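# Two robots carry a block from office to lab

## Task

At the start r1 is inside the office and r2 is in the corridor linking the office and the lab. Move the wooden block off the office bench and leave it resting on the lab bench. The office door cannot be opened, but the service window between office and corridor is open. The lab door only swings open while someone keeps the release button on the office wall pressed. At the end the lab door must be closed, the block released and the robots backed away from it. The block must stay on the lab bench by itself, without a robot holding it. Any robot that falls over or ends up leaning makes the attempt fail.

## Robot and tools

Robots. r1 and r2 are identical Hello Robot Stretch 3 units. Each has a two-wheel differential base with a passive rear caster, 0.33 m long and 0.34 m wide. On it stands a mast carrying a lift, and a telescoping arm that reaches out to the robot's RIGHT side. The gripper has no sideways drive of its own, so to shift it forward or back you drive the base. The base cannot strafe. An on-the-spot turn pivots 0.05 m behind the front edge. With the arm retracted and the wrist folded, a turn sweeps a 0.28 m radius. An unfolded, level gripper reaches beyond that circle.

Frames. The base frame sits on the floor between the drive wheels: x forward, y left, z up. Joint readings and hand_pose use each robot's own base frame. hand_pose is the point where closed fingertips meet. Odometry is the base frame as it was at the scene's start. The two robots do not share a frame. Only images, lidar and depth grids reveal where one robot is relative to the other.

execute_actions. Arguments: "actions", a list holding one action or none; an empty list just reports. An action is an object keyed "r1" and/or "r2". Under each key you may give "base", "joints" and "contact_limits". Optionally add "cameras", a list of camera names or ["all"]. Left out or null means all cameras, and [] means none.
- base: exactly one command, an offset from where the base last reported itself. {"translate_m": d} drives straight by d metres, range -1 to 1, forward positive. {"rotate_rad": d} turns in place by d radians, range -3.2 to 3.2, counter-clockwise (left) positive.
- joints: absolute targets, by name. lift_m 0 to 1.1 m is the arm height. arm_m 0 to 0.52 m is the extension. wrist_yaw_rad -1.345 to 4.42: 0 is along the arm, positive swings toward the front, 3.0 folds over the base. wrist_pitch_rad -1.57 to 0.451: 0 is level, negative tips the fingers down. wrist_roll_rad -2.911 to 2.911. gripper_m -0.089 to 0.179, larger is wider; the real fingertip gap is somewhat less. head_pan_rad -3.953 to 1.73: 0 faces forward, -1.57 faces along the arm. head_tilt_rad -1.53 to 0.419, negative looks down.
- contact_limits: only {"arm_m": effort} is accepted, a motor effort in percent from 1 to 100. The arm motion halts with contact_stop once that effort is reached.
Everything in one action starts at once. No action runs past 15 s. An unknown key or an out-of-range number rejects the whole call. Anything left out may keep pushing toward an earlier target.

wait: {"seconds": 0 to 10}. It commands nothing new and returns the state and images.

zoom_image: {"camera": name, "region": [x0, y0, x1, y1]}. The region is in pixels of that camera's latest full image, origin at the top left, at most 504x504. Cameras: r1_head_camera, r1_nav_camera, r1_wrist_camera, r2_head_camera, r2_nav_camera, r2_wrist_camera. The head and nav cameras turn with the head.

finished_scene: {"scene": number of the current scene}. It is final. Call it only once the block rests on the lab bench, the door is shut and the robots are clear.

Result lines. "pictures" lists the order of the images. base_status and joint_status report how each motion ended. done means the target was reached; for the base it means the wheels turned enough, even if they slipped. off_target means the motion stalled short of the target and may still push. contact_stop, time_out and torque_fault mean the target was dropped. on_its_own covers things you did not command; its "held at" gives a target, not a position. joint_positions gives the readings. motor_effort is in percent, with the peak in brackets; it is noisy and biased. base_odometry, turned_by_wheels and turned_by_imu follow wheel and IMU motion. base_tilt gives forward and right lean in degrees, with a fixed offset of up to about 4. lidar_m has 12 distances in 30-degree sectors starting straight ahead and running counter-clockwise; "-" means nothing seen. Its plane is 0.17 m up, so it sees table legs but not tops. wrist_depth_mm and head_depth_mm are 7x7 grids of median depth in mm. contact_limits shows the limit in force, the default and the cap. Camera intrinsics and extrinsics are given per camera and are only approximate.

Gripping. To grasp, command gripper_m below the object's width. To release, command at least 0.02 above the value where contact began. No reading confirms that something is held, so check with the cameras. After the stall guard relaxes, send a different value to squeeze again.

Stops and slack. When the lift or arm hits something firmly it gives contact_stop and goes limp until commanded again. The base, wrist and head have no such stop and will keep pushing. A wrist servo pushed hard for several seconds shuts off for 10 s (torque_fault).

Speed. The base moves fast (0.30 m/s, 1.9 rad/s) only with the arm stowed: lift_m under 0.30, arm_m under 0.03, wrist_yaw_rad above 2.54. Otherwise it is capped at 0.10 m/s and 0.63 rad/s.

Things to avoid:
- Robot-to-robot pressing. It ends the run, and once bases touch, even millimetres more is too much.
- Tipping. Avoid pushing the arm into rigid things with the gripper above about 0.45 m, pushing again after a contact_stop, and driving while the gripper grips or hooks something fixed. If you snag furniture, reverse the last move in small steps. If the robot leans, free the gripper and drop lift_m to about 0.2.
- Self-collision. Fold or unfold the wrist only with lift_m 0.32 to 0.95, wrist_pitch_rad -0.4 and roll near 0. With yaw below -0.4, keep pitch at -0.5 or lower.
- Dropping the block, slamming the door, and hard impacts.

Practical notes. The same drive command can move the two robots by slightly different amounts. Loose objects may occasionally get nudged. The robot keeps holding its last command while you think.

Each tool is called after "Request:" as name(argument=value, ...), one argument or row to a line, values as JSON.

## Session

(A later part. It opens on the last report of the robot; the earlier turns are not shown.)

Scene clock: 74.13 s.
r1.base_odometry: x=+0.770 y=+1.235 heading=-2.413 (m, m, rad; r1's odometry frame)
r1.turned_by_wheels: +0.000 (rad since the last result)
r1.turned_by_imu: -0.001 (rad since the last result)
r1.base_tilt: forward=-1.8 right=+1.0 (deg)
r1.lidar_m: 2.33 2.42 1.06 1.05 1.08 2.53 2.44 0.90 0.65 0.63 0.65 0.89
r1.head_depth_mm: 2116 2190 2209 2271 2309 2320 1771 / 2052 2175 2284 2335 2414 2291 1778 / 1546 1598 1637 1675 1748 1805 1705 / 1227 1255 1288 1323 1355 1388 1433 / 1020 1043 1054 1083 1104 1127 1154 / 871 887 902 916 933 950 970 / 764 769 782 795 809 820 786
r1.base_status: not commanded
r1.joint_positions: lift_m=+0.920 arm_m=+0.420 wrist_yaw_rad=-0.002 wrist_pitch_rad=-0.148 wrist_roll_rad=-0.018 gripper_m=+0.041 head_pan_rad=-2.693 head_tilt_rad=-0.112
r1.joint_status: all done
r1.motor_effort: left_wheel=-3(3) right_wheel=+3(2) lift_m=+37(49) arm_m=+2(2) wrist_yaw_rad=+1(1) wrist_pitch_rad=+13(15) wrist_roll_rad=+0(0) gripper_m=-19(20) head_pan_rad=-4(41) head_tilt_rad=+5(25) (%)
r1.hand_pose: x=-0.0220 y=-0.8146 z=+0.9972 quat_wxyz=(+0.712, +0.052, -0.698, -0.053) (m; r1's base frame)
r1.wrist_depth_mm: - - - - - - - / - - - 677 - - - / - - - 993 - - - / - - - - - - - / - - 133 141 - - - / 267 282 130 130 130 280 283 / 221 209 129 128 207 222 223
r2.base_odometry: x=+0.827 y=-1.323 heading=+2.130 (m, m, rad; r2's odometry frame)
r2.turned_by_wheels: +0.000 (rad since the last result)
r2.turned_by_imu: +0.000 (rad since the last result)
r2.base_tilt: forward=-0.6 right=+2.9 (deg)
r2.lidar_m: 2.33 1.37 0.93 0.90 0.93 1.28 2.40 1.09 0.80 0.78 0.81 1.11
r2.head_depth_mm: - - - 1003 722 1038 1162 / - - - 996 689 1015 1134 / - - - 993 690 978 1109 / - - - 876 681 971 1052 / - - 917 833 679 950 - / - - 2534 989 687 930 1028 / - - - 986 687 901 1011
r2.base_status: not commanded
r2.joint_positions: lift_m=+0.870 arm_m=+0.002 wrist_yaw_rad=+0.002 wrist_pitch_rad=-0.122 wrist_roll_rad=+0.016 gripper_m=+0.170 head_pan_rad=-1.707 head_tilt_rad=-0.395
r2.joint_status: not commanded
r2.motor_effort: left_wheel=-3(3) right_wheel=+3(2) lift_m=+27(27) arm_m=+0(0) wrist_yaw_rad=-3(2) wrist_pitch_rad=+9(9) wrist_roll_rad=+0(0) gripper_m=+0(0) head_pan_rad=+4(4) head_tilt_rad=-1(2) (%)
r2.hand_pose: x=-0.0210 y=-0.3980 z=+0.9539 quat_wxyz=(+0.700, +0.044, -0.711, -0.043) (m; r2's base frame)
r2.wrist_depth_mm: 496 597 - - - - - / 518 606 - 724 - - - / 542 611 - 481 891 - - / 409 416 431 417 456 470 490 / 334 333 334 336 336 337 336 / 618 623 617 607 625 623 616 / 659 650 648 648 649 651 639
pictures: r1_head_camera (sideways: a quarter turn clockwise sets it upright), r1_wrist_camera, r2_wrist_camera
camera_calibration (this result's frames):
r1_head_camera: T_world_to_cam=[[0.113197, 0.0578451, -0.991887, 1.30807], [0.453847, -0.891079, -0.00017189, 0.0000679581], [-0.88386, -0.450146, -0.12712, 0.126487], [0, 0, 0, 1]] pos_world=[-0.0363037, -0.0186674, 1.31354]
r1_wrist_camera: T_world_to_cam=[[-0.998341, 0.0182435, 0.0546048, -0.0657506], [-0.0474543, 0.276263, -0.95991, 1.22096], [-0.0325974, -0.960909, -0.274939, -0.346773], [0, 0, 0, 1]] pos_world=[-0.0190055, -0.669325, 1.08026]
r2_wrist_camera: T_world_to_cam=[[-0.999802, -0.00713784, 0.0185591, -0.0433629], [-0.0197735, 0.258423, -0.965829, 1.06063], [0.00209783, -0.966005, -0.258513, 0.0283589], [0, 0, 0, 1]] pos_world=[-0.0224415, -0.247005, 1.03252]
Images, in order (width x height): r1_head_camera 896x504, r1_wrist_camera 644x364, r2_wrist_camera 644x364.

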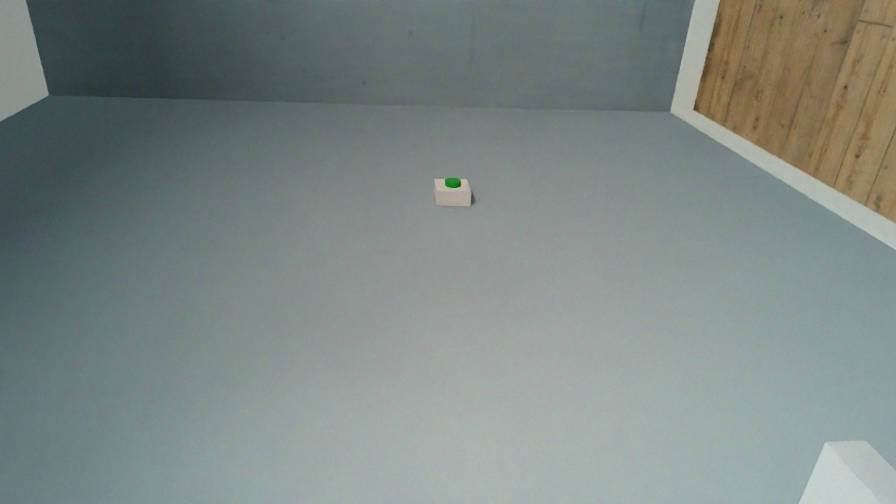

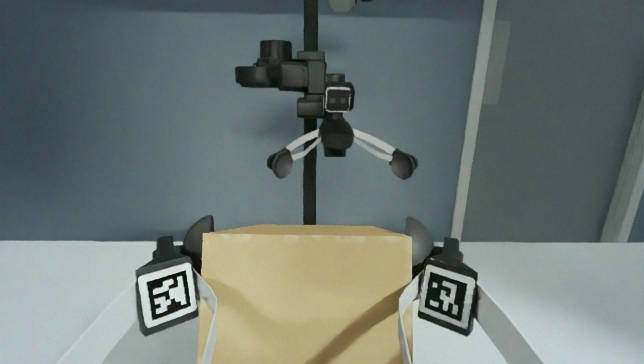

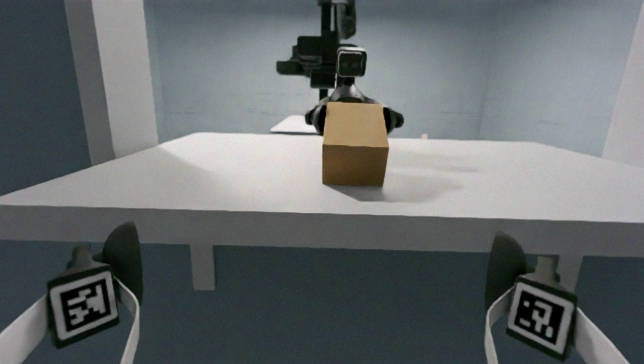

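Request:
execute_actions(
  actions=[
    {"r1":{"joints":{"lift_m":0.874,"arm_m":0.41}},"r2":{"base":{"translate_m":-0.042},"joints":{"lift_m":1.07,"wrist_pitch_rad":-1.0}}},
  ],
  cameras=[],
)

Request:
execute_actions(
  actions=[
    {"r1":{"joints":{"gripper_m":0.13}},"r2":{"joints":{"arm_m":0.1}}},
  ],
  cameras=[],
)

Request:
execute_actions(
  actions=[
    {"r1":{"joints":{"arm_m":0.05,"lift_m":0.9}},"r2":{"joints":{"arm_m":0.38}}},
  ],
  cameras=["r2_wrist_camera","r1_wrist_camera"],
)

Scene clock: 77.07 s.
r1.base_odometry: x=+0.770 y=+1.235 heading=-2.413 (m, m, rad; r1's odometry frame)
r1.turned_by_wheels: +0.000 (rad since the last result)
r1.turned_by_imu: -0.001 (rad since the last result)
r1.base_tilt: forward=-1.8 right=+1.0 (deg)
r1.lidar_m: 2.33 2.42 1.07 1.06 1.09 2.53 2.43 0.90 0.65 0.63 0.65 0.89
r1.head_depth_mm: 2123 2176 2229 2278 2333 2327 1760 / 2043 2178 2249 2354 2410 2316 1755 / 1552 1592 1642 1681 1756 1804 1693 / 1232 1260 1290 1322 1354 1387 1430 / 1020 1042 1059 1080 1107 1122 1149 / 874 885 903 919 932 950 967 / 762 775 784 795 806 821 787
r1.base_status: not commanded
r1.joint_positions: lift_m=+0.874 arm_m=+0.410 wrist_yaw_rad=-0.002 wrist_pitch_rad=-0.122 wrist_roll_rad=-0.018 gripper_m=+0.041 head_pan_rad=-2.693 head_tilt_rad=-0.112
r1.joint_status: all done
r1.motor_effort: left_wheel=-3(3) right_wheel=+2(2) lift_m=+35(37) arm_m=-3(4) wrist_yaw_rad=+1(1) wrist_pitch_rad=+6(13) wrist_roll_rad=+0(0) gripper_m=-18(20) head_pan_rad=-4(4) head_tilt_rad=+5(5) (%)
r1.hand_pose: x=-0.0220 y=-0.8066 z=+0.9579 quat_wxyz=(+0.712, +0.043, -0.699, -0.044) (m; r1's base frame)
r1.wrist_depth_mm: - - - - - - - / - - - - - - - / - - - - - - - / - - - 214 - - - / 274 279 139 139 158 289 293 / 205 217 130 130 129 213 215 / 170 159 138 136 155 169 170
r2.base_odometry: x=+0.850 y=-1.358 heading=+2.130 (m, m, rad; r2's odometry frame)
r2.turned_by_wheels: +0.000 (rad since the last result)
r2.turned_by_imu: +0.000 (rad since the last result)
r2.base_tilt: forward=-0.7 right=+2.8 (deg)
r2.lidar_m: 2.37 1.38 0.93 0.90 0.93 1.28 2.36 1.09 0.80 0.77 0.81 1.11
r2.head_depth_mm: - - - - - - - / - - - - - - - / - - - - - - - / - - - - - - - / - - 2790 - - - - / - - 1254 989 684 930 1010 / - - - 985 686 906 995
r2.base_status: done
r2.joint_positions: lift_m=+1.070 arm_m=+0.002 wrist_yaw_rad=+0.002 wrist_pitch_rad=-1.005 wrist_roll_rad=+0.016 gripper_m=+0.170 head_pan_rad=-1.707 head_tilt_rad=-0.395
r2.joint_status: all done
r2.motor_effort: left_wheel=-3(9) right_wheel=+2(5) lift_m=+47(45) arm_m=-1(0) wrist_yaw_rad=-2(1) wrist_pitch_rad=+3(7) wrist_roll_rad=+0(0) gripper_m=+0(0) head_pan_rad=+4(4) head_tilt_rad=-2(1) (%)
r2.hand_pose: x=-0.0214 y=-0.2636 z=+0.9791 quat_wxyz=(+0.615, +0.339, -0.624, -0.343) (m; r2's base frame)
r2.wrist_depth_mm: 687 674 675 673 663 663 381 / 839 849 820 810 810 796 801 / - - - - - - 995 / - - - - - - - / - - - - - - - / - - - - - - - / - - - - - - -
pictures: none
No camera images: the call's "cameras" was empty. Leave "cameras" out to get every camera's image.

Scene clock: 79.03 s.
r1.base_odometry: x=+0.770 y=+1.235 heading=-2.413 (m, m, rad; r1's odometry frame)
r1.turned_by_wheels: +0.000 (rad since the last result)
r1.turned_by_imu: +0.000 (rad since the last result)
r1.base_tilt: forward=-1.8 right=+1.0 (deg)
r1.lidar_m: 2.33 2.42 1.06 1.06 1.08 2.52 2.43 0.90 0.65 0.63 0.65 0.89
r1.head_depth_mm: 2111 2171 2226 2262 2304 2326 1746 / 2057 2169 2311 2328 2407 2305 1763 / 1537 1591 1650 1678 1750 1828 1711 / 1235 1261 1287 1316 1351 1389 1423 / 1018 1044 1057 1083 1107 1133 1153 / 871 887 901 914 930 952 968 / 764 773 783 792 810 824 784
r1.base_status: not commanded
r1.joint_positions: lift_m=+0.874 arm_m=+0.410 wrist_yaw_rad=-0.001 wrist_pitch_rad=-0.122 wrist_roll_rad=-0.018 gripper_m=+0.130 head_pan_rad=-2.693 head_tilt_rad=-0.112
r1.joint_status: all done
r1.motor_effort: left_wheel=-3(2) right_wheel=+2(3) lift_m=+35(35) arm_m=-3(3) wrist_yaw_rad=+1(1) wrist_pitch_rad=+5(5) wrist_roll_rad=+0(0) gripper_m=+0(81) head_pan_rad=-4(4) head_tilt_rad=+5(5) (%)
r1.hand_pose: x=-0.0218 y=-0.8066 z=+0.9580 quat_wxyz=(+0.713, +0.043, -0.699, -0.043) (m; r1's base frame)
r1.wrist_depth_mm: - - - 929 - - - / - - - - - - - / - - - - - - - / - - - 214 - - - / 275 295 149 140 252 301 293 / 205 - 135 133 164 - 215 / - 160 143 139 155 162 170
r2.base_odometry: x=+0.850 y=-1.358 heading=+2.130 (m, m, rad; r2's odometry frame)
r2.turned_by_wheels: +0.000 (rad since the last result)
r2.turned_by_imu: +0.000 (rad since the last result)
r2.base_tilt: forward=-0.8 right=+3.0 (deg)
r2.lidar_m: 2.38 1.38 0.93 0.89 0.93 1.28 2.35 1.09 0.80 0.78 0.81 1.11
r2.head_depth_mm: - - - 1007 691 1038 1158 / - - - - 656 1014 1126 / - - - - 644 996 1107 / - - - - - - 1074 / - - - - - - 1051 / - - 1253 987 685 950 1027 / - - - 985 687 887 1006
r2.base_status: not commanded
r2.joint_positions: lift_m=+1.070 arm_m=+0.100 wrist_yaw_rad=+0.001 wrist_pitch_rad=-1.006 wrist_roll_rad=+0.016 gripper_m=+0.170 head_pan_rad=-1.707 head_tilt_rad=-0.395
r2.joint_status: all done
r2.motor_effort: left_wheel=-3(2) right_wheel=+3(2) lift_m=+47(47) arm_m=+3(2) wrist_yaw_rad=-2(2) wrist_pitch_rad=+3(3) wrist_roll_rad=+0(0) gripper_m=+1(1) head_pan_rad=+4(3) head_tilt_rad=-1(2) (%)
r2.hand_pose: x=-0.0215 y=-0.3614 z=+0.9790 quat_wxyz=(+0.615, +0.339, -0.624, -0.344) (m; r2's base frame)
r2.wrist_depth_mm: 312 314 317 320 322 324 326 / 685 336 330 328 323 320 321 / 898 886 851 847 842 830 827 / - - - - - - - / - - - - - - - / - - - - - - - / - - - - - - -
pictures: none
No camera images: the call's "cameras" was empty. Leave "cameras" out to get every camera's image.

Scene clock: 82.90 s.
r1.base_odometry: x=+0.770 y=+1.235 heading=-2.413 (m, m, rad; r1's odometry frame)
r1.turned_by_wheels: +0.000 (rad since the last result)
r1.turned_by_imu: -0.001 (rad since the last result)
r1.base_tilt: forward=-1.8 right=+1.0 (deg)
r1.lidar_m: 2.33 2.42 1.07 1.05 1.08 2.52 2.43 0.89 0.66 0.63 0.65 0.89
r1.head_depth_mm: 2127 2177 2216 2283 2331 2314 1772 / 2047 2175 2271 2339 2365 2317 1764 / 1552 1596 1649 1674 1746 1811 1693 / 1232 1262 1287 1323 1350 1393 1434 / 1023 1040 1065 1080 1107 1126 1147 / 877 888 903 914 935 950 964 / 764 773 783 796 808 818 784
r1.base_status: not commanded
r1.joint_positions: lift_m=+0.900 arm_m=+0.050 wrist_yaw_rad=-0.001 wrist_pitch_rad=-0.122 wrist_roll_rad=-0.018 gripper_m=+0.130 head_pan_rad=-2.693 head_tilt_rad=-0.112
r1.joint_status: all done
r1.motor_effort: left_wheel=-2(2) right_wheel=+3(2) lift_m=+49(51) arm_m=-3(3) wrist_yaw_rad=+1(1) wrist_pitch_rad=+6(6) wrist_roll_rad=+0(0) gripper_m=+0(0) head_pan_rad=-3(4) head_tilt_rad=+5(5) (%)
r1.hand_pose: x=-0.0218 y=-0.4467 z=+0.9835 quat_wxyz=(+0.713, +0.043, -0.699, -0.043) (m; r1's base frame)
r1.wrist_depth_mm: - - - - - - - / - - - - - - - / - - - - - - 459 / 506 519 528 490 542 558 454 / 339 360 347 349 351 369 362 / 252 - 256 258 260 - 265 / 198 195 203 206 207 200 211
r2.base_odometry: x=+0.850 y=-1.358 heading=+2.130 (m, m, rad; r2's odometry frame)
r2.turned_by_wheels: +0.000 (rad since the last result)
r2.turned_by_imu: +0.000 (rad since the last result)
r2.base_tilt: forward=-0.8 right=+2.9 (deg)
r2.lidar_m: 2.37 1.38 0.93 0.89 0.93 1.28 2.35 1.09 0.80 0.77 0.81 1.11
r2.head_depth_mm: - - - 940 723 1042 1158 / - - - 998 692 1011 1132 / - - - 997 690 992 1109 / - - - 997 688 970 1075 / - - - 744 671 952 1050 / - - 2478 984 675 927 1028 / - - - 986 685 908 997
r2.base_status: not commanded
r2.joint_positions: lift_m=+1.070 arm_m=+0.380 wrist_yaw_rad=+0.000 wrist_pitch_rad=-1.006 wrist_roll_rad=+0.016 gripper_m=+0.170 head_pan_rad=-1.707 head_tilt_rad=-0.395
r2.joint_status: all done
r2.motor_effort: left_wheel=-3(3) right_wheel=+2(3) lift_m=+47(46) arm_m=+3(3) wrist_yaw_rad=-1(1) wrist_pitch_rad=+3(3) wrist_roll_rad=+0(1) gripper_m=+0(0) head_pan_rad=+4(4) head_tilt_rad=-1(2) (%)
r2.hand_pose: x=-0.0216 y=-0.6414 z=+0.9790 quat_wxyz=(+0.615, +0.338, -0.624, -0.344) (m; r2's base frame)
r2.wrist_depth_mm: 310 312 315 319 320 320 324 / 287 288 290 214 294 296 298 / 266 267 268 197 267 272 273 / 246 248 244 184 248 253 256 / 230 234 228 172 231 239 239 / - 217 218 215 220 221 223 / 199 203 206 206 208 207 211
pictures: r1_wrist_camera, r2_wrist_camera
camera_calibration (this result's frames):
r1_wrist_camera: T_world_to_cam=[[-0.998351, 0.0190253, 0.0541552, -0.0707603], [-0.0476759, 0.250555, -0.966928, 1.10162], [-0.0319649, -0.967915, -0.249235, -0.0253866], [0, 0, 0, 1]] pos_world=[-0.0189346, -0.299241, 1.06269]
r2_wrist_camera: T_world_to_cam=[[-0.999816, -0.017405, 0.00808011, -0.0424847], [-0.0191883, 0.910614, -0.412812, 1.02476], [-0.00017288, -0.412891, -0.91078, 0.793089], [0, 0, 0, 1]] pos_world=[-0.0226763, -0.606442, 1.14571]
Images, in order (width x height): r1_wrist_camera 644x364, r2_wrist_camera 644x364.

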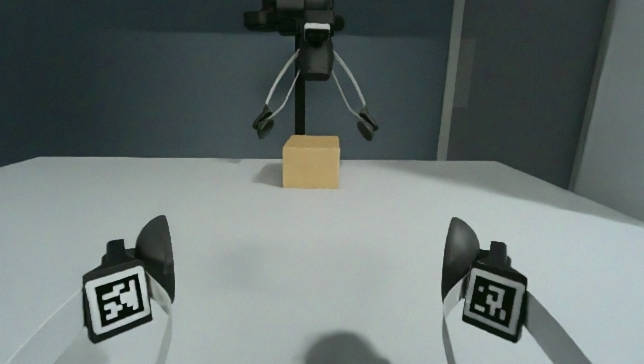

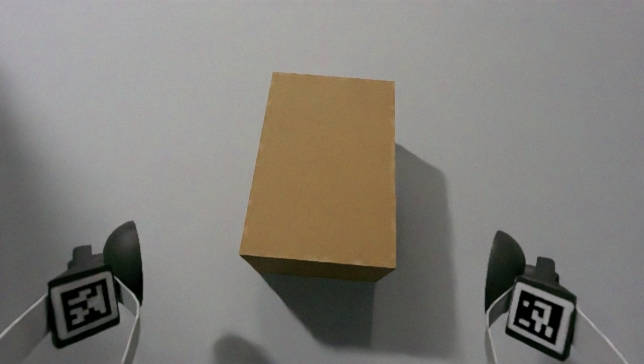

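Request:
execute_actions(
  actions=[
    {"r1":{"base":{"translate_m":-0.12},"joints":{"gripper_m":0,"lift_m":1.0,"wrist_pitch_rad":0}},"r2":{"joints":{"arm_m":0.442,"lift_m":1.036}}},
  ],
  cameras=[],
)

Request:
execute_actions(
  actions=[
    {"r1":{"base":{"translate_m":-0.1}},"r2":{"joints":{"gripper_m":0.035}}},
  ],
  cameras=["r2_wrist_camera"],
)

Request:
execute_actions(
  actions=[
    {"r1":{"base":{"translate_m":-0.06}},"r2":{"joints":{"lift_m":1.07}}},
  ],
  cameras=["r2_wrist_camera"],
)

Scene clock: 85.27 s.
r1.base_odometry: x=+0.860 y=+1.315 heading=-2.413 (m, m, rad; r1's odometry frame)
r1.turned_by_wheels: +0.000 (rad since the last result)
r1.turned_by_imu: -0.001 (rad since the last result)
r1.base_tilt: forward=-1.8 right=+1.0 (deg)
r1.lidar_m: 2.42 2.55 1.09 1.05 1.06 2.40 2.31 0.90 0.65 0.63 0.65 0.89
r1.head_depth_mm: 2023 2056 2113 2161 2196 2212 1764 / 2072 2115 2163 2216 2303 2300 1771 / 1549 1600 1641 1692 1757 1806 1698 / 1234 1258 1295 1323 1354 1391 1428 / 1024 1039 1068 1085 1109 1130 1152 / 875 889 901 918 936 950 995 / 764 775 785 797 808 821 -
r1.base_status: done
r1.joint_positions: lift_m=+1.000 arm_m=+0.050 wrist_yaw_rad=-0.001 wrist_pitch_rad=-0.024 wrist_roll_rad=-0.018 gripper_m=+0.000 head_pan_rad=-2.693 head_tilt_rad=-0.112
r1.joint_status: all done
r1.motor_effort: left_wheel=-1(8) right_wheel=+2(4) lift_m=+49(49) arm_m=-3(3) wrist_yaw_rad=+1(1) wrist_pitch_rad=+6(7) wrist_roll_rad=+0(0) gripper_m=-3(83) head_pan_rad=-4(4) head_tilt_rad=+5(6) (%)
r1.hand_pose: x=-0.0218 y=-0.4508 z=+1.1083 quat_wxyz=(+0.714, +0.008, -0.700, -0.009) (m; r1's base frame)
r1.wrist_depth_mm: - - - - - - 315 / - - - - - - 331 / - - - - - 460 331 / - - - - - 462 346 / - - 665 - - 464 354 / 525 520 504 - 544 456 361 / 403 406 389 411 407 405 379
r2.base_odometry: x=+0.850 y=-1.358 heading=+2.130 (m, m, rad; r2's odometry frame)
r2.turned_by_wheels: +0.000 (rad since the last result)
r2.turned_by_imu: +0.000 (rad since the last result)
r2.base_tilt: forward=-0.7 right=+2.9 (deg)
r2.lidar_m: 2.37 1.37 0.93 0.90 0.93 1.28 2.35 1.09 0.80 0.77 0.81 1.11
r2.head_depth_mm: - - - - 690 1041 1160 / - - - 937 690 1011 1128 / - - - 998 692 992 1106 / - - - 1028 689 971 1074 / - - - 744 672 950 1050 / - - 2461 987 674 926 1023 / - 1416 - 987 683 911 998
r2.base_status: not commanded
r2.joint_positions: lift_m=+1.036 arm_m=+0.442 wrist_yaw_rad=+0.000 wrist_pitch_rad=-1.006 wrist_roll_rad=+0.016 gripper_m=+0.170 head_pan_rad=-1.707 head_tilt_rad=-0.395
r2.joint_status: all done
r2.motor_effort: left_wheel=-3(3) right_wheel=+2(3) lift_m=+27(44) arm_m=+3(3) wrist_yaw_rad=-2(2) wrist_pitch_rad=+3(3) wrist_roll_rad=+0(0) gripper_m=+0(0) head_pan_rad=+3(4) head_tilt_rad=-1(2) (%)
r2.hand_pose: x=-0.0216 y=-0.7034 z=+0.9457 quat_wxyz=(+0.615, +0.338, -0.624, -0.344) (m; r2's base frame)
r2.wrist_depth_mm: 264 267 270 271 272 274 275 / 243 245 246 249 251 252 253 / 225 228 228 157 231 233 234 / 210 211 207 147 151 216 217 / 196 199 193 137 141 202 202 / - 185 131 128 132 188 190 / 170 174 122 121 123 175 180
pictures: none
No camera images: the call's "cameras" was empty. Leave "cameras" out to get every camera's image.

Scene clock: 87.23 s.
r1.base_odometry: x=+0.934 y=+1.382 heading=-2.413 (m, m, rad; r1's odometry frame)
r1.turned_by_wheels: +0.000 (rad since the last result)
r1.turned_by_imu: -0.001 (rad since the last result)
r1.base_tilt: forward=-1.8 right=+1.0 (deg)
r1.lidar_m: 2.29 2.65 1.13 1.03 3.16 2.30 2.22 0.90 0.65 0.63 0.65 0.89
r1.head_depth_mm: 1932 1987 2026 2069 2104 2149 1762 / 1994 2029 2100 2135 2213 2213 1757 / 1553 1599 1640 1706 1750 1813 1706 / 1233 1263 1283 1328 1358 1395 1428 / 1021 1045 1062 1083 1105 1125 1158 / 878 887 904 918 929 951 998 / 765 775 787 794 806 822 -
r1.base_status: done
r1.joint_positions: lift_m=+1.000 arm_m=+0.050 wrist_yaw_rad=-0.001 wrist_pitch_rad=-0.024 wrist_roll_rad=-0.018 gripper_m=+0.000 head_pan_rad=-2.693 head_tilt_rad=-0.112
r1.joint_status: not commanded
r1.motor_effort: left_wheel=-2(8) right_wheel=+2(3) lift_m=+49(49) arm_m=-3(3) wrist_yaw_rad=+0(1) wrist_pitch_rad=+6(6) wrist_roll_rad=+0(0) gripper_m=-3(2) head_pan_rad=-4(5) head_tilt_rad=+5(5) (%)
r1.hand_pose: x=-0.0218 y=-0.4508 z=+1.1083 quat_wxyz=(+0.714, +0.008, -0.700, -0.009) (m; r1's base frame)
r1.wrist_depth_mm: - - - - - 313 319 / - - - - - 324 331 / - - - - - 332 338 / - - - - - 339 347 / - 702 - - - 355 356 / 533 506 538 - 475 357 369 / 399 409 390 410 392 371 377
r2.base_odometry: x=+0.850 y=-1.358 heading=+2.129 (m, m, rad; r2's odometry frame)
r2.turned_by_wheels: +0.000 (rad since the last result)
r2.turned_by_imu: +0.000 (rad since the last result)
r2.base_tilt: forward=-1.0 right=+2.8 (deg)
r2.lidar_m: 2.38 1.38 0.93 0.90 0.93 1.28 2.35 1.09 0.80 0.77 0.81 1.11
r2.head_depth_mm: - - - - 693 1042 1162 / - - - 935 692 1015 1129 / - - - 997 691 992 1107 / - - - 995 689 970 1075 / - - - 816 674 950 1050 / - - 3176 990 676 927 1026 / - 1409 2522 983 687 909 1000
r2.base_status: not commanded
r2.joint_positions: lift_m=+1.036 arm_m=+0.442 wrist_yaw_rad=-0.001 wrist_pitch_rad=-0.991 wrist_roll_rad=+0.020 gripper_m=+0.036 head_pan_rad=-1.707 head_tilt_rad=-0.395
r2.joint_status: all done
r2.motor_effort: left_wheel=-5(5) right_wheel=+5(5) lift_m=+27(27) arm_m=+3(3) wrist_yaw_rad=+1(0) wrist_pitch_rad=-3(3) wrist_roll_rad=-1(2) gripper_m=-19(93) head_pan_rad=+4(4) head_tilt_rad=-1(1) (%)
r2.hand_pose: x=-0.0218 y=-0.7068 z=+0.9474 quat_wxyz=(+0.616, +0.333, -0.628, -0.341) (m; r2's base frame)
r2.wrist_depth_mm: 274 275 278 278 281 284 284 / 252 251 255 255 258 257 259 / 230 232 234 235 236 237 239 / 214 214 210 150 213 219 220 / 200 201 142 140 144 204 205 / 187 189 130 131 131 192 192 / 176 175 124 123 125 179 181
pictures: r2_wrist_camera
camera_calibration (this result's frames):
r2_wrist_camera: T_world_to_cam=[[-0.999908, -0.0121282, 0.00612159, -0.0379961], [-0.0135806, 0.904551, -0.426149, 1.07968], [-0.000368863, -0.426192, -0.904632, 0.722077], [0, 0, 0, 1]] pos_world=[-0.0230636, -0.669343, 1.11355]
Images, in order (width x height): r2_wrist_camera 644x364.

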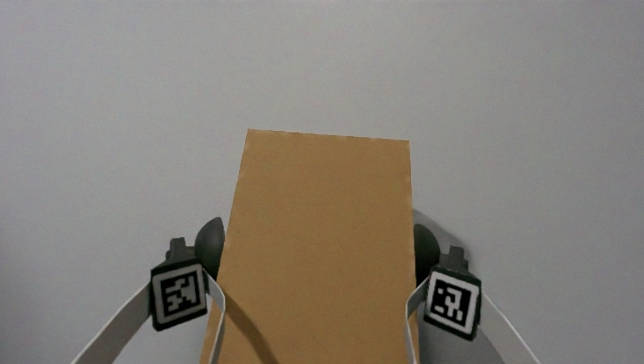

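Scene clock: 89.20 s.
r1.base_odometry: x=+0.979 y=+1.422 heading=-2.413 (m, m, rad; r1's odometry frame)
r1.turned_by_wheels: +0.000 (rad since the last result)
r1.turned_by_imu: -0.001 (rad since the last result)
r1.base_tilt: forward=-1.8 right=+1.0 (deg)
r1.lidar_m: 2.34 2.71 1.15 1.03 3.09 2.23 2.16 0.90 0.66 0.63 0.65 0.89
r1.head_depth_mm: 1881 1930 1954 2018 2052 2103 1760 / 1954 2015 2052 2081 2143 2187 1768 / 1548 1581 1645 1708 1754 1821 1702 / 1230 1255 1292 1319 1355 1393 1431 / 1024 1044 1067 1087 1111 1133 1153 / 881 889 904 920 936 948 998 / 762 776 783 798 806 820 -
r1.base_status: done
r1.joint_positions: lift_m=+1.000 arm_m=+0.050 wrist_yaw_rad=-0.001 wrist_pitch_rad=-0.024 wrist_roll_rad=-0.018 gripper_m=+0.000 head_pan_rad=-2.693 head_tilt_rad=-0.112
r1.joint_status: not commanded
r1.motor_effort: left_wheel=-1(7) right_wheel=+2(3) lift_m=+49(48) arm_m=-3(3) wrist_yaw_rad=+1(0) wrist_pitch_rad=+6(6) wrist_roll_rad=+0(0) gripper_m=-3(2) head_pan_rad=-4(4) head_tilt_rad=+5(5) (%)
r1.hand_pose: x=-0.0218 y=-0.4508 z=+1.1083 quat_wxyz=(+0.714, +0.008, -0.700, -0.009) (m; r1's base frame)
r1.wrist_depth_mm: - - - - 345 315 321 / - 611 - - 346 325 327 / - 628 - - 341 334 336 / - - - - 341 344 345 / - 548 - - 347 351 354 / 527 510 567 - 357 363 366 / 399 405 391 407 374 373 379
r2.base_odometry: x=+0.850 y=-1.358 heading=+2.130 (m, m, rad; r2's odometry frame)
r2.turned_by_wheels: +0.000 (rad since the last result)
r2.turned_by_imu: +0.000 (rad since the last result)
r2.base_tilt: forward=-0.9 right=+2.8 (deg)
r2.lidar_m: 2.38 1.38 0.93 0.90 0.93 1.28 2.35 1.09 0.80 0.78 0.81 1.11
r2.head_depth_mm: - - - 940 723 1039 1161 / - - - 995 688 1015 1131 / - - - 995 690 993 1104 / - - - 988 690 969 1078 / - - - 717 666 949 1047 / - - 3181 988 685 929 1026 / - - 2751 982 686 907 1002
r2.base_status: not commanded
r2.joint_positions: lift_m=+1.070 arm_m=+0.442 wrist_yaw_rad=-0.001 wrist_pitch_rad=-1.017 wrist_roll_rad=+0.021 gripper_m=+0.036 head_pan_rad=-1.707 head_tilt_rad=-0.395
r2.joint_status: all done
r2.motor_effort: left_wheel=-3(4) right_wheel=+3(5) lift_m=+49(52) arm_m=+3(3) wrist_yaw_rad=+0(0) wrist_pitch_rad=+7(8) wrist_roll_rad=-1(2) gripper_m=-18(19) head_pan_rad=+4(4) head_tilt_rad=-2(2) (%)
r2.hand_pose: x=-0.0218 y=-0.7009 z=+0.9777 quat_wxyz=(+0.611, +0.340, -0.624, -0.349) (m; r2's base frame)
r2.wrist_depth_mm: 305 306 312 310 313 314 317 / 280 283 286 287 289 289 291 / 261 261 264 265 266 269 270 / 245 245 238 148 243 250 252 / 228 230 141 139 142 234 235 / 215 216 132 131 131 218 221 / 204 202 126 124 126 206 208
pictures: r2_wrist_camera
camera_calibration (this result's frames):
r2_wrist_camera: T_world_to_cam=[[-0.999915, -0.0117937, 0.00547398, -0.0372354], [-0.0129995, 0.915266, -0.402641, 1.0718], [-0.000261535, -0.402678, -0.915342, 0.778897], [0, 0, 0, 1]] pos_world=[-0.0230957, -0.667775, 1.14471]
Images, in order (width x height): r2_wrist_camera 644x364.

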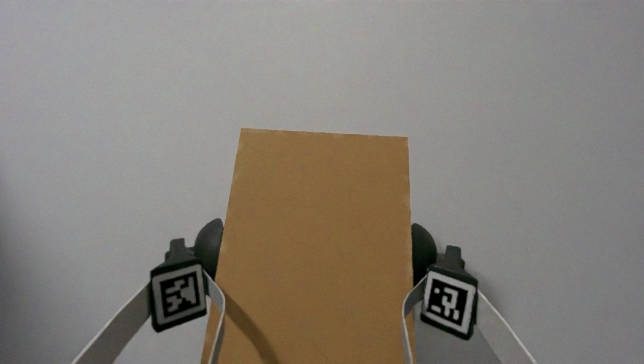

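Request:
execute_actions(
  actions=[
    {"r1":{"base":{"translate_m":-0.08}},"r2":{"base":{"rotate_rad":0.24},"joints":{"arm_m":0.3}}},
  ],
  cameras=[],
)

Request:
execute_actions(
  actions=[
    {"r1":{"base":{"translate_m":-1.0}},"r2":{"base":{"translate_m":1.0},"joints":{"arm_m":0.003}}},
  ],
  cameras=[],
)

Request:
execute_actions(
  actions=[
    {"r1":{"base":{"translate_m":-0.11},"joints":{"arm_m":0.1}},"r2":{"base":{"translate_m":0.24},"joints":{"lift_m":0.93,"wrist_yaw_rad":1.57,"head_pan_rad":-2.9,"head_tilt_rad":-0.9}}},
  ],
  cameras=["r1_wrist_camera"],
)

Scene clock: 91.80 s.
r1.base_odometry: x=+1.039 y=+1.475 heading=-2.413 (m, m, rad; r1's odometry frame)
r1.turned_by_wheels: +0.000 (rad since the last result)
r1.turned_by_imu: -0.001 (rad since the last result)
r1.base_tilt: forward=-1.8 right=+1.0 (deg)
r1.lidar_m: 2.34 2.79 1.19 1.02 2.96 2.16 2.07 0.90 0.65 0.63 0.65 0.89
r1.head_depth_mm: 1819 1842 1888 1930 1978 2013 1758 / 1885 1923 1965 2023 2087 2123 1775 / 1555 1601 1645 1714 1758 1806 1704 / 1236 1264 1304 1310 1361 1400 1435 / 1025 1044 1068 1087 1107 1134 1155 / 878 889 905 919 941 955 999 / 769 777 784 798 809 822 -
r1.base_status: done
r1.joint_positions: lift_m=+1.000 arm_m=+0.050 wrist_yaw_rad=-0.001 wrist_pitch_rad=-0.024 wrist_roll_rad=-0.018 gripper_m=+0.000 head_pan_rad=-2.693 head_tilt_rad=-0.112
r1.joint_status: not commanded
r1.motor_effort: left_wheel=-2(6) right_wheel=+2(2) lift_m=+48(49) arm_m=-3(3) wrist_yaw_rad=+1(1) wrist_pitch_rad=+6(6) wrist_roll_rad=+0(0) gripper_m=-3(2) head_pan_rad=-4(3) head_tilt_rad=+5(5) (%)
r1.hand_pose: x=-0.0218 y=-0.4508 z=+1.1083 quat_wxyz=(+0.714, +0.008, -0.700, -0.009) (m; r1's base frame)
r1.wrist_depth_mm: - - - - 314 319 319 / - - - - 322 330 331 / - - - - 330 336 339 / - - - - 341 342 346 / - - 706 340 350 357 356 / 524 532 564 - 359 365 369 / 403 408 392 372 371 373 380
r2.base_odometry: x=+0.850 y=-1.358 heading=+2.369 (m, m, rad; r2's odometry frame)
r2.turned_by_wheels: +0.240 (rad since the last result)
r2.turned_by_imu: +0.242 (rad since the last result)
r2.base_tilt: forward=-0.8 right=+3.1 (deg)
r2.lidar_m: 1.97 1.04 0.89 0.90 1.03 1.76 1.56 0.90 0.78 0.77 0.89 1.52
r2.head_depth_mm: - - - 1002 693 927 1025 / - - - 991 691 941 1038 / - - 2794 997 689 950 1045 / - - - 989 659 961 1057 / - 1447 - - 544 974 1077 / - 1503 - 986 651 981 1091 / - - 885 875 686 996 1102
r2.base_status: done
r2.joint_positions: lift_m=+1.070 arm_m=+0.300 wrist_yaw_rad=+0.000 wrist_pitch_rad=-1.018 wrist_roll_rad=+0.021 gripper_m=+0.036 head_pan_rad=-1.707 head_tilt_rad=-0.395
r2.joint_status: all done
r2.motor_effort: left_wheel=-3(11) right_wheel=+2(11) lift_m=+49(49) arm_m=-3(3) wrist_yaw_rad=-1(1) wrist_pitch_rad=+7(7) wrist_roll_rad=-2(1) gripper_m=-17(18) head_pan_rad=+4(4) head_tilt_rad=+0(1) (%)
r2.hand_pose: x=-0.0216 y=-0.5592 z=+0.9775 quat_wxyz=(+0.611, +0.341, -0.623, -0.349) (m; r2's base frame)
r2.wrist_depth_mm: 447 308 308 312 315 317 318 / 570 285 284 285 290 289 292 / 265 264 262 266 267 268 271 / 251 244 239 148 243 251 252 / - - 141 139 142 234 234 / - - 132 132 131 220 221 / - - 126 125 126 - 214
pictures: none
No camera images: the call's "cameras" was empty. Leave "cameras" out to get every camera's image.

Scene clock: 103.13 s.
r1.base_odometry: x=+1.785 y=+2.140 heading=-2.413 (m, m, rad; r1's odometry frame)
r1.turned_by_wheels: +0.000 (rad since the last result)
r1.turned_by_imu: -0.003 (rad since the last result)
r1.base_tilt: forward=-1.8 right=+1.0 (deg)
r1.lidar_m: 2.42 1.90 1.41 3.68 1.53 1.12 1.07 0.91 0.66 0.64 0.66 0.90
r1.head_depth_mm: 934 950 975 992 1014 1041 1066 / 979 998 1025 1044 1071 1100 1131 / 1030 1050 1081 1108 1138 1166 1196 / 1079 1109 1141 1167 1202 1239 1269 / 1034 1060 1078 1101 1115 1139 1167 / 886 900 914 927 943 960 1008 / 770 783 792 804 814 829 -
r1.base_status: done
r1.joint_positions: lift_m=+1.000 arm_m=+0.050 wrist_yaw_rad=-0.001 wrist_pitch_rad=-0.024 wrist_roll_rad=-0.018 gripper_m=+0.000 head_pan_rad=-2.693 head_tilt_rad=-0.112
r1.joint_status: not commanded
r1.motor_effort: left_wheel=-2(7) right_wheel=+2(2) lift_m=+49(49) arm_m=-3(3) wrist_yaw_rad=+0(1) wrist_pitch_rad=+6(6) wrist_roll_rad=+0(0) gripper_m=-2(2) head_pan_rad=-4(4) head_tilt_rad=+5(5) (%)
r1.hand_pose: x=-0.0218 y=-0.4508 z=+1.1083 quat_wxyz=(+0.714, +0.008, -0.700, -0.009) (m; r1's base frame)
r1.wrist_depth_mm: 309 315 313 316 321 322 325 / 317 321 322 327 327 331 333 / 324 327 331 334 338 339 344 / 335 338 341 345 308 346 356 / 344 347 351 350 318 359 361 / 356 354 357 - 365 369 372 / 366 366 375 374 378 381 382
r2.base_odometry: x=+0.133 y=-0.660 heading=+2.369 (m, m, rad; r2's odometry frame)
r2.turned_by_wheels: +0.000 (rad since the last result)
r2.turned_by_imu: -0.003 (rad since the last result)
r2.base_tilt: forward=-0.7 right=+2.9 (deg)
r2.lidar_m: 1.35 0.86 0.73 0.65 0.75 1.27 2.11 1.19 1.02 1.02 1.17 1.40
r2.head_depth_mm: 844 888 - - - - - / 850 893 - - - - - / 859 914 976 - - - - / 861 922 982 - - - - / 868 932 988 - - - - / 874 936 1008 1097 1182 1314 1394 / 879 943 1015 1106 1201 1328 1405
r2.base_status: done
r2.joint_positions: lift_m=+1.070 arm_m=+0.003 wrist_yaw_rad=+0.000 wrist_pitch_rad=-1.018 wrist_roll_rad=+0.020 gripper_m=+0.036 head_pan_rad=-1.707 head_tilt_rad=-0.395
r2.joint_status: all done
r2.motor_effort: left_wheel=-3(5) right_wheel=+2(9) lift_m=+49(49) arm_m=-3(3) wrist_yaw_rad=-1(1) wrist_pitch_rad=+7(7) wrist_roll_rad=-2(2) gripper_m=-18(18) head_pan_rad=+4(4) head_tilt_rad=-2(1) (%)
r2.hand_pose: x=-0.0216 y=-0.2622 z=+0.9775 quat_wxyz=(+0.611, +0.341, -0.623, -0.349) (m; r2's base frame)
r2.wrist_depth_mm: - - - - 936 850 804 / - - - - - - 922 / - - - - - - - / - - - 148 - - - / - - 141 139 142 - - / - - 132 132 131 - - / - - 126 124 126 - -
pictures: none
No camera images: the call's "cameras" was empty. Leave "cameras" out to get every camera's image.

Scene clock: 106.50 s.
r1.base_odometry: x=+1.867 y=+2.214 heading=-2.413 (m, m, rad; r1's odometry frame)
r1.turned_by_wheels: +0.000 (rad since the last result)
r1.turned_by_imu: -0.001 (rad since the last result)
r1.base_tilt: forward=-1.8 right=+1.0 (deg)
r1.lidar_m: 2.42 1.48 1.52 3.68 1.37 1.00 0.96 0.91 0.66 0.63 0.66 0.90
r1.head_depth_mm: 835 853 868 889 907 932 954 / 876 895 914 936 958 984 1010 / 924 940 968 989 1011 1043 1069 / 971 996 1019 1052 1074 1110 1137 / 1008 1028 1060 1089 1115 1137 1165 / 889 898 914 929 944 961 1007 / 775 782 795 806 818 832 -
r1.base_status: done
r1.joint_positions: lift_m=+1.000 arm_m=+0.100 wrist_yaw_rad=-0.001 wrist_pitch_rad=-0.024 wrist_roll_rad=-0.018 gripper_m=+0.000 head_pan_rad=-2.693 head_tilt_rad=-0.112
r1.joint_status: all done
r1.motor_effort: left_wheel=-2(6) right_wheel=+2(3) lift_m=+48(48) arm_m=+2(3) wrist_yaw_rad=+1(1) wrist_pitch_rad=+6(6) wrist_roll_rad=+0(0) gripper_m=-3(2) head_pan_rad=-4(4) head_tilt_rad=+5(5) (%)
r1.hand_pose: x=-0.0218 y=-0.5003 z=+1.1083 quat_wxyz=(+0.714, +0.008, -0.700, -0.009) (m; r1's base frame)
r1.wrist_depth_mm: 263 266 267 271 273 277 277 / 272 272 277 280 281 281 286 / 278 279 284 284 288 289 293 / 287 289 289 252 295 300 298 / 294 297 298 257 305 306 312 / 300 302 305 - 315 314 321 / 312 315 319 320 321 326 332
r2.base_odometry: x=-0.039 y=-0.493 heading=+2.369 (m, m, rad; r2's odometry frame)
r2.turned_by_wheels: +0.000 (rad since the last result)
r2.turned_by_imu: -0.001 (rad since the last result)
r2.base_tilt: forward=-0.9 right=+2.8 (deg)
r2.lidar_m: 1.17 0.79 0.67 0.67 0.69 1.16 2.25 1.26 1.08 1.08 1.24 1.17
r2.head_depth_mm: 3060 2375 - - - - 1123 / 3034 2380 2028 1614 - - 1135 / 2710 2390 1949 1657 - - 1171 / 2257 2344 1934 1681 - 1202 - / 1883 2134 1931 1670 - 1221 1165 / 1615 1809 1877 1684 - 1219 1134 / 1412 1551 1738 1707 - 1233 1126
r2.base_status: done
r2.joint_positions: lift_m=+0.930 arm_m=+0.003 wrist_yaw_rad=+1.568 wrist_pitch_rad=-1.018 wrist_roll_rad=+0.020 gripper_m=+0.036 head_pan_rad=-2.893 head_tilt_rad=-0.889
r2.joint_status: all done
r2.motor_effort: left_wheel=-3(4) right_wheel=+1(7) lift_m=+29(48) arm_m=-3(3) wrist_yaw_rad=+0(6) wrist_pitch_rad=+8(8) wrist_roll_rad=-1(1) gripper_m=-18(18) head_pan_rad=-3(38) head_tilt_rad=-4(24) (%)
r2.hand_pose: x=+0.0925 y=-0.1488 z=+0.8382 quat_wxyz=(+0.679, +0.682, -0.200, +0.185) (m; r2's base frame)
r2.wrist_depth_mm: 782 - - - - - - / 846 - - - - - - / 866 - - - - - - / 922 - - 148 - - - / 954 - 141 139 142 - - / 974 991 132 131 132 997 - / 916 935 125 125 126 938 951
pictures: r1_wrist_camera
camera_calibration (this result's frames):
r1_wrist_camera: T_world_to_cam=[[-0.998346, 0.0241441, 0.0521805, -0.0717336], [-0.047824, 0.155068, -0.986746, 1.2099], [-0.0319156, -0.987609, -0.153657, -0.161988], [0, 0, 0, 1]] pos_world=[-0.0189226, -0.345866, 1.17272]
Images, in order (width x height): r1_wrist_camera 644x364.

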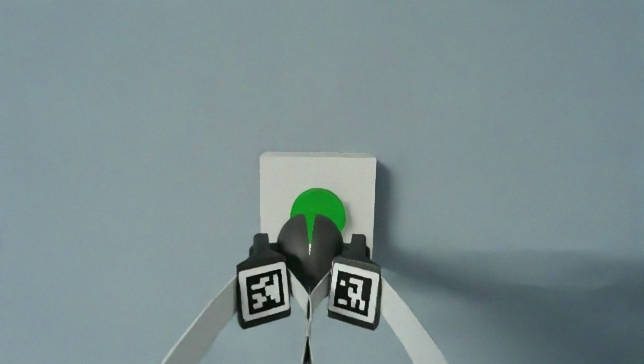

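Request:
execute_actions(
  actions=[
    {"r1":{"joints":{"arm_m":0.168},"contact_limits":{"arm_m":16}},"r2":{"base":{"rotate_rad":-1.81}}},
  ],
  cameras=["r2_nav_camera","r1_wrist_camera"],
)

Scene clock: 110.40 s.
r1.base_odometry: x=+1.867 y=+2.214 heading=-2.414 (m, m, rad; r1's odometry frame)
r1.turned_by_wheels: +0.000 (rad since the last result)
r1.turned_by_imu: -0.001 (rad since the last result)
r1.base_tilt: forward=-1.8 right=+1.0 (deg)
r1.lidar_m: 2.41 1.48 1.53 3.69 1.38 1.00 0.96 0.91 0.66 0.64 0.66 0.90
r1.head_depth_mm: 832 852 869 889 907 930 950 / 878 896 915 934 962 982 1009 / 919 941 964 988 1012 1046 1070 / 973 996 1024 1054 1072 1104 1136 / 1006 1029 1056 1083 1116 1145 1168 / 886 902 909 925 945 959 1012 / 775 783 794 806 819 831 -
r1.base_status: not commanded
r1.joint_positions: lift_m=+1.000 arm_m=+0.168 wrist_yaw_rad=-0.001 wrist_pitch_rad=-0.024 wrist_roll_rad=-0.018 gripper_m=+0.000 head_pan_rad=-2.693 head_tilt_rad=-0.112
r1.joint_status: all done
r1.motor_effort: left_wheel=-2(2) right_wheel=+2(3) lift_m=+49(48) arm_m=+5(6) wrist_yaw_rad=+1(1) wrist_pitch_rad=+6(6) wrist_roll_rad=+0(0) gripper_m=-3(3) head_pan_rad=-4(4) head_tilt_rad=+5(5) (%)
r1.contact_limits: arm_m 16 (drawing in: default 21, maximum 35; extending or still: default 28, maximum 46)
r1.hand_pose: x=-0.0218 y=-0.5681 z=+1.1083 quat_wxyz=(+0.714, +0.008, -0.700, -0.009) (m; r1's base frame)
r1.wrist_depth_mm: 203 205 206 208 210 212 213 / 208 209 210 214 215 217 218 / 212 215 216 219 220 223 226 / 219 220 220 186 227 228 230 / 224 225 226 188 234 235 236 / 232 234 235 - 239 242 244 / 238 240 243 246 248 250 253
r2.base_odometry: x=-0.039 y=-0.493 heading=+0.559 (m, m, rad; r2's odometry frame)
r2.turned_by_wheels: -1.810 (rad since the last result)
r2.turned_by_imu: -1.826 (rad since the last result)
r2.base_tilt: forward=-0.6 right=+2.9 (deg)
r2.lidar_m: 1.08 1.11 1.21 1.17 0.83 0.70 0.67 0.69 0.84 2.26 1.54 1.12
r2.head_depth_mm: 576 661 - - - - 1119 / 588 680 783 1036 - - 1133 / 604 696 827 1001 - - 1174 / 615 716 850 1030 - 1202 - / 630 733 878 1052 - 1224 1168 / 643 755 897 1037 - 1220 1131 / 640 720 825 957 - 1233 1121
r2.base_status: done
r2.joint_positions: lift_m=+0.930 arm_m=+0.003 wrist_yaw_rad=+1.568 wrist_pitch_rad=-1.018 wrist_roll_rad=+0.020 gripper_m=+0.036 head_pan_rad=-2.893 head_tilt_rad=-0.889
r2.joint_status: not commanded
r2.motor_effort: left_wheel=+2(6) right_wheel=-3(7) lift_m=+29(30) arm_m=-3(3) wrist_yaw_rad=+1(2) wrist_pitch_rad=+8(7) wrist_roll_rad=-1(1) gripper_m=-18(18) head_pan_rad=-3(3) head_tilt_rad=-3(4) (%)
r2.hand_pose: x=+0.0925 y=-0.1488 z=+0.8382 quat_wxyz=(+0.679, +0.682, -0.200, +0.185) (m; r2's base frame)
r2.wrist_depth_mm: - - - - - - - / - - - - - - - / - - - - - - - / - - - 148 - - - / - - 141 139 142 - - / 983 978 132 132 132 - 989 / 931 906 125 125 126 961 951
pictures: r1_wrist_camera, r2_nav_camera (sideways: a quarter turn counterclockwise sets it upright)
camera_calibration (this result's frames):
r1_wrist_camera: T_world_to_cam=[[-0.998346, 0.0241369, 0.0521805, -0.0700997], [-0.0478251, 0.155067, -0.986746, 1.22041], [-0.0319085, -0.987609, -0.153656, -0.228919], [0, 0, 0, 1]] pos_world=[-0.0189219, -0.413636, 1.17272]
r2_nav_camera: T_world_to_cam=[[-0.751982, -0.174159, 0.63576, -0.775964], [-0.256726, 0.965692, -0.0391175, 0.100501], [-0.607136, -0.192632, -0.770895, 0.958866], [0, 0, 0, 1]] pos_world=[0.0244527, -0.0474864, 1.23644]
Images, in order (width x height): r1_wrist_camera 644x364, r2_nav_camera 672x504.

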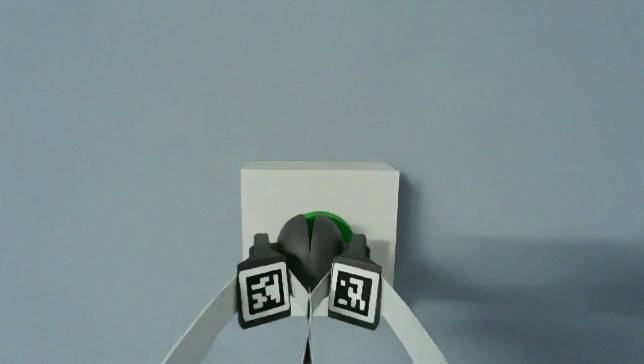

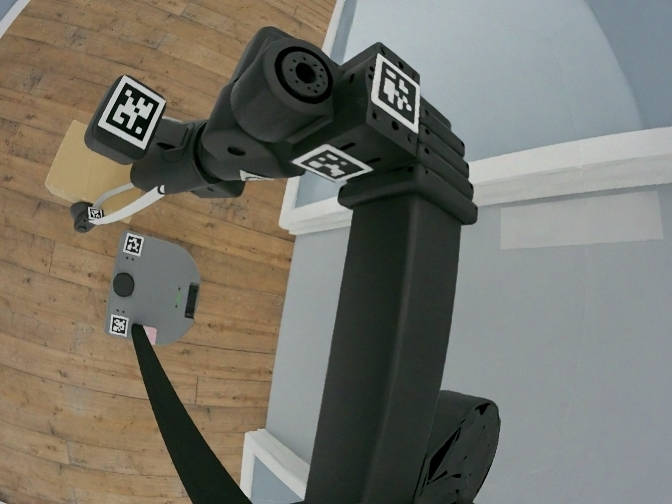

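Request:
execute_actions(
  actions=[
    {"r1":{"joints":{"arm_m":0.17}},"r2":{"base":{"translate_m":-0.42},"joints":{"head_tilt_rad":-0.5}}},
  ],
  cameras=["r2_nav_camera"],
)

Scene clock: 116.00 s.
r1.base_odometry: x=+1.867 y=+2.214 heading=-2.414 (m, m, rad; r1's odometry frame)
r1.turned_by_wheels: +0.000 (rad since the last result)
r1.turned_by_imu: -0.001 (rad since the last result)
r1.base_tilt: forward=-1.8 right=+0.9 (deg)
r1.lidar_m: 2.41 1.48 1.53 3.67 1.37 1.01 0.96 0.91 0.66 0.64 0.66 0.90
r1.head_depth_mm: 834 850 869 887 913 934 956 / 877 894 917 937 957 985 1011 / 919 941 961 994 1010 1041 1068 / 974 993 1017 1047 1078 1107 1134 / 1006 1025 1058 1087 1113 1142 1171 / 885 898 913 933 948 964 1010 / 776 784 797 806 821 828 -
r1.base_status: not commanded
r1.joint_positions: lift_m=+1.000 arm_m=+0.169 wrist_yaw_rad=-0.001 wrist_pitch_rad=-0.025 wrist_roll_rad=-0.018 gripper_m=+0.000 head_pan_rad=-2.693 head_tilt_rad=-0.112
r1.joint_status: all done
r1.motor_effort: left_wheel=-2(3) right_wheel=+2(3) lift_m=+49(49) arm_m=+7(7) wrist_yaw_rad=+0(1) wrist_pitch_rad=+6(6) wrist_roll_rad=+0(0) gripper_m=-3(3) head_pan_rad=-4(4) head_tilt_rad=+4(5) (%)
r1.hand_pose: x=-0.0218 y=-0.5698 z=+1.1081 quat_wxyz=(+0.714, +0.009, -0.700, -0.009) (m; r1's base frame)
r1.wrist_depth_mm: 202 204 205 207 208 210 211 / 207 208 210 212 214 217 218 / 213 215 217 215 220 222 223 / 219 219 219 185 224 228 229 / 224 226 226 187 230 235 237 / 232 232 234 - 239 240 244 / 238 239 244 243 246 248 250
r2.base_odometry: x=-0.395 y=-0.716 heading=+0.559 (m, m, rad; r2's odometry frame)
r2.turned_by_wheels: +0.000 (rad since the last result)
r2.turned_by_imu: +0.003 (rad since the last result)
r2.base_tilt: forward=-0.9 right=+2.9 (deg)
r2.lidar_m: 1.50 1.55 1.21 0.69 0.38 0.28 0.27 0.29 0.40 0.67 2.13 1.55
r2.head_depth_mm: - - - - - - - / - - - - 293 331 380 / - - - 284 305 345 384 / - - - 289 316 359 398 / - - - 293 327 373 412 / - - - 301 339 390 - / - - 287 311 353 408 -
r2.base_status: done
r2.joint_positions: lift_m=+0.930 arm_m=+0.003 wrist_yaw_rad=+1.568 wrist_pitch_rad=-1.020 wrist_roll_rad=+0.020 gripper_m=+0.036 head_pan_rad=-2.893 head_tilt_rad=-0.506
r2.joint_status: all done
r2.motor_effort: left_wheel=-3(25) right_wheel=-3(31) lift_m=+30(30) arm_m=-3(3) wrist_yaw_rad=+0(1) wrist_pitch_rad=+8(9) wrist_roll_rad=-1(1) gripper_m=-17(18) head_pan_rad=-3(2) head_tilt_rad=+2(20) (%)
r2.hand_pose: x=+0.0922 y=-0.1488 z=+0.8380 quat_wxyz=(+0.679, +0.682, -0.200, +0.184) (m; r2's base frame)
r2.wrist_depth_mm: - - - - - - - / - - - - - - - / - - - - - - - / - - - 147 - - - / - - 141 139 142 - - / 977 - 131 132 132 - - / 913 924 125 125 126 974 936
pictures: r2_nav_camera (sideways: a quarter turn counterclockwise sets it upright)
camera_calibration (this result's frames):
r2_nav_camera: T_world_to_cam=[[-0.467891, -0.102033, 0.877877, -1.09329], [-0.269988, 0.96233, -0.0320492, 0.0913981], [-0.841537, -0.252011, -0.477813, 0.579051], [0, 0, 0, 1]] pos_world=[0.000430484, -0.0535792, 1.23938]
Images, in order (width x height): r2_nav_camera 672x504.

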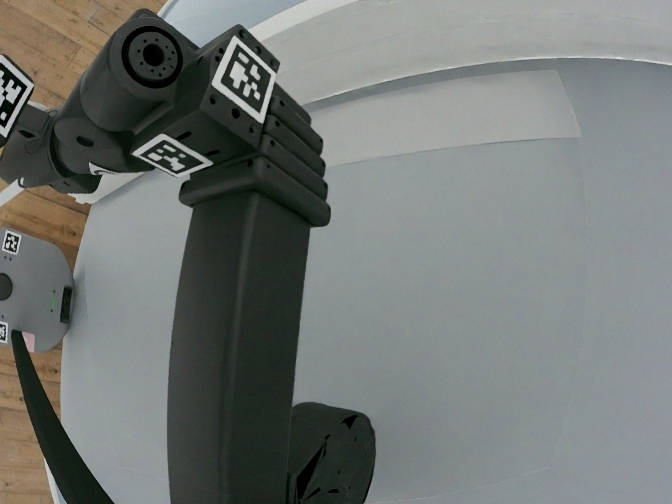

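Request:
execute_actions(
  actions=[
    {"r2":{"base":{"translate_m":-0.75},"joints":{"head_pan_rad":-1.9}}},
  ],
  cameras=["r2_nav_camera"],
)

Scene clock: 130.00 s.
r1.base_odometry: x=+1.867 y=+2.214 heading=-2.414 (m, m, rad; r1's odometry frame)
r1.turned_by_wheels: +0.000 (rad since the last result)
r1.turned_by_imu: -0.003 (rad since the last result)
r1.base_tilt: forward=-1.8 right=+0.9 (deg)
r1.lidar_m: 2.42 1.48 1.52 3.67 1.38 1.00 0.96 0.91 0.66 0.63 0.66 0.90
r1.head_depth_mm: 834 849 869 885 910 928 950 / 876 891 915 938 960 981 1007 / 923 943 965 989 1016 1040 1069 / 970 996 1022 1046 1076 1108 1137 / 1008 1030 1057 1086 1112 1143 1167 / 887 900 910 931 947 962 1009 / 775 786 793 808 818 829 -
r1.base_status: not commanded
r1.joint_positions: lift_m=+1.000 arm_m=+0.169 wrist_yaw_rad=-0.001 wrist_pitch_rad=-0.025 wrist_roll_rad=-0.018 gripper_m=+0.000 head_pan_rad=-2.693 head_tilt_rad=-0.112
r1.joint_status: not commanded
r1.motor_effort: left_wheel=-3(2) right_wheel=+2(2) lift_m=+48(49) arm_m=+8(8) wrist_yaw_rad=+0(1) wrist_pitch_rad=+6(7) wrist_roll_rad=+0(0) gripper_m=-3(2) head_pan_rad=-3(4) head_tilt_rad=+5(5) (%)
r1.hand_pose: x=-0.0218 y=-0.5698 z=+1.1081 quat_wxyz=(+0.714, +0.009, -0.700, -0.009) (m; r1's base frame)
r1.wrist_depth_mm: 201 203 205 207 207 210 211 / 207 208 211 213 213 216 217 / 212 213 216 218 219 221 222 / 218 219 220 185 223 228 230 / 225 225 226 187 231 234 236 / 231 233 233 - 238 242 245 / 237 239 242 245 248 247 251
r2.base_odometry: x=-1.030 y=-1.114 heading=+0.559 (m, m, rad; r2's odometry frame)
r2.turned_by_wheels: +0.000 (rad since the last result)
r2.turned_by_imu: +0.004 (rad since the last result)
r2.base_tilt: forward=-0.8 right=+2.8 (deg)
r2.lidar_m: 2.24 0.78 0.31 0.23 0.23 0.24 0.33 1.23 0.93 1.54 0.65 0.59
r2.head_depth_mm: 2874 3038 1662 1292 2006 - - / 3372 3553 1650 1214 1999 - - / 3457 3780 1646 1147 1987 - - / 3329 3637 1643 1146 1786 - - / 3222 3469 1644 2340 1906 1682 - / 3088 3361 3621 2664 1995 1636 - / 3005 3291 3466 2624 1962 1577 1322
r2.base_status: done
r2.joint_positions: lift_m=+0.930 arm_m=+0.003 wrist_yaw_rad=+1.568 wrist_pitch_rad=-1.020 wrist_roll_rad=+0.020 gripper_m=+0.036 head_pan_rad=-1.907 head_tilt_rad=-0.506
r2.joint_status: all done
r2.motor_effort: left_wheel=-2(13) right_wheel=-1(12) lift_m=+30(30) arm_m=-3(3) wrist_yaw_rad=+1(0) wrist_pitch_rad=+8(8) wrist_roll_rad=-2(1) gripper_m=-18(18) head_pan_rad=+4(37) head_tilt_rad=+2(3) (%)
r2.hand_pose: x=+0.0922 y=-0.1488 z=+0.8380 quat_wxyz=(+0.679, +0.682, -0.200, +0.184) (m; r2's base frame)
r2.wrist_depth_mm: - - - - - 496 493 / - - - - - 591 600 / 852 - - - 777 755 754 / 729 - - 148 938 - - / 651 - 140 138 142 - - / 595 816 132 131 131 - - / 532 833 125 125 126 967 944
pictures: r2_nav_camera (sideways: a quarter turn counterclockwise sets it upright)
camera_calibration (this result's frames):
r2_nav_camera: T_world_to_cam=[[-0.173189, -0.446472, 0.877877, -1.09508], [-0.951471, 0.306065, -0.0320492, 0.0955552], [-0.254378, -0.840825, -0.477812, 0.575468], [0, 0, 0, 1]] pos_world=[0.0476476, -0.0343027, 1.23938]
Images, in order (width x height): r2_nav_camera 672x504.

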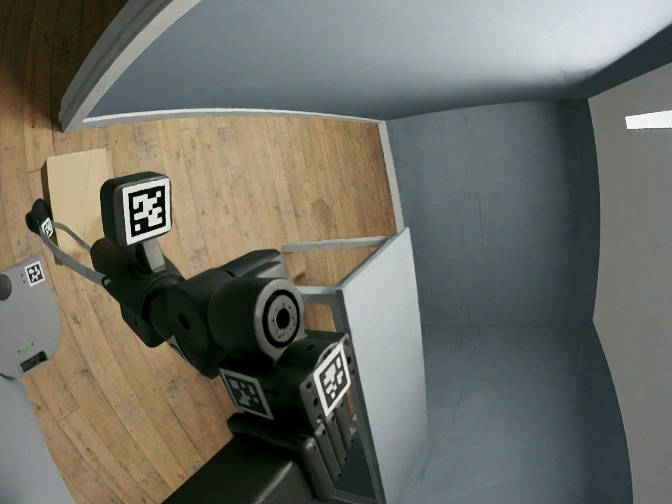

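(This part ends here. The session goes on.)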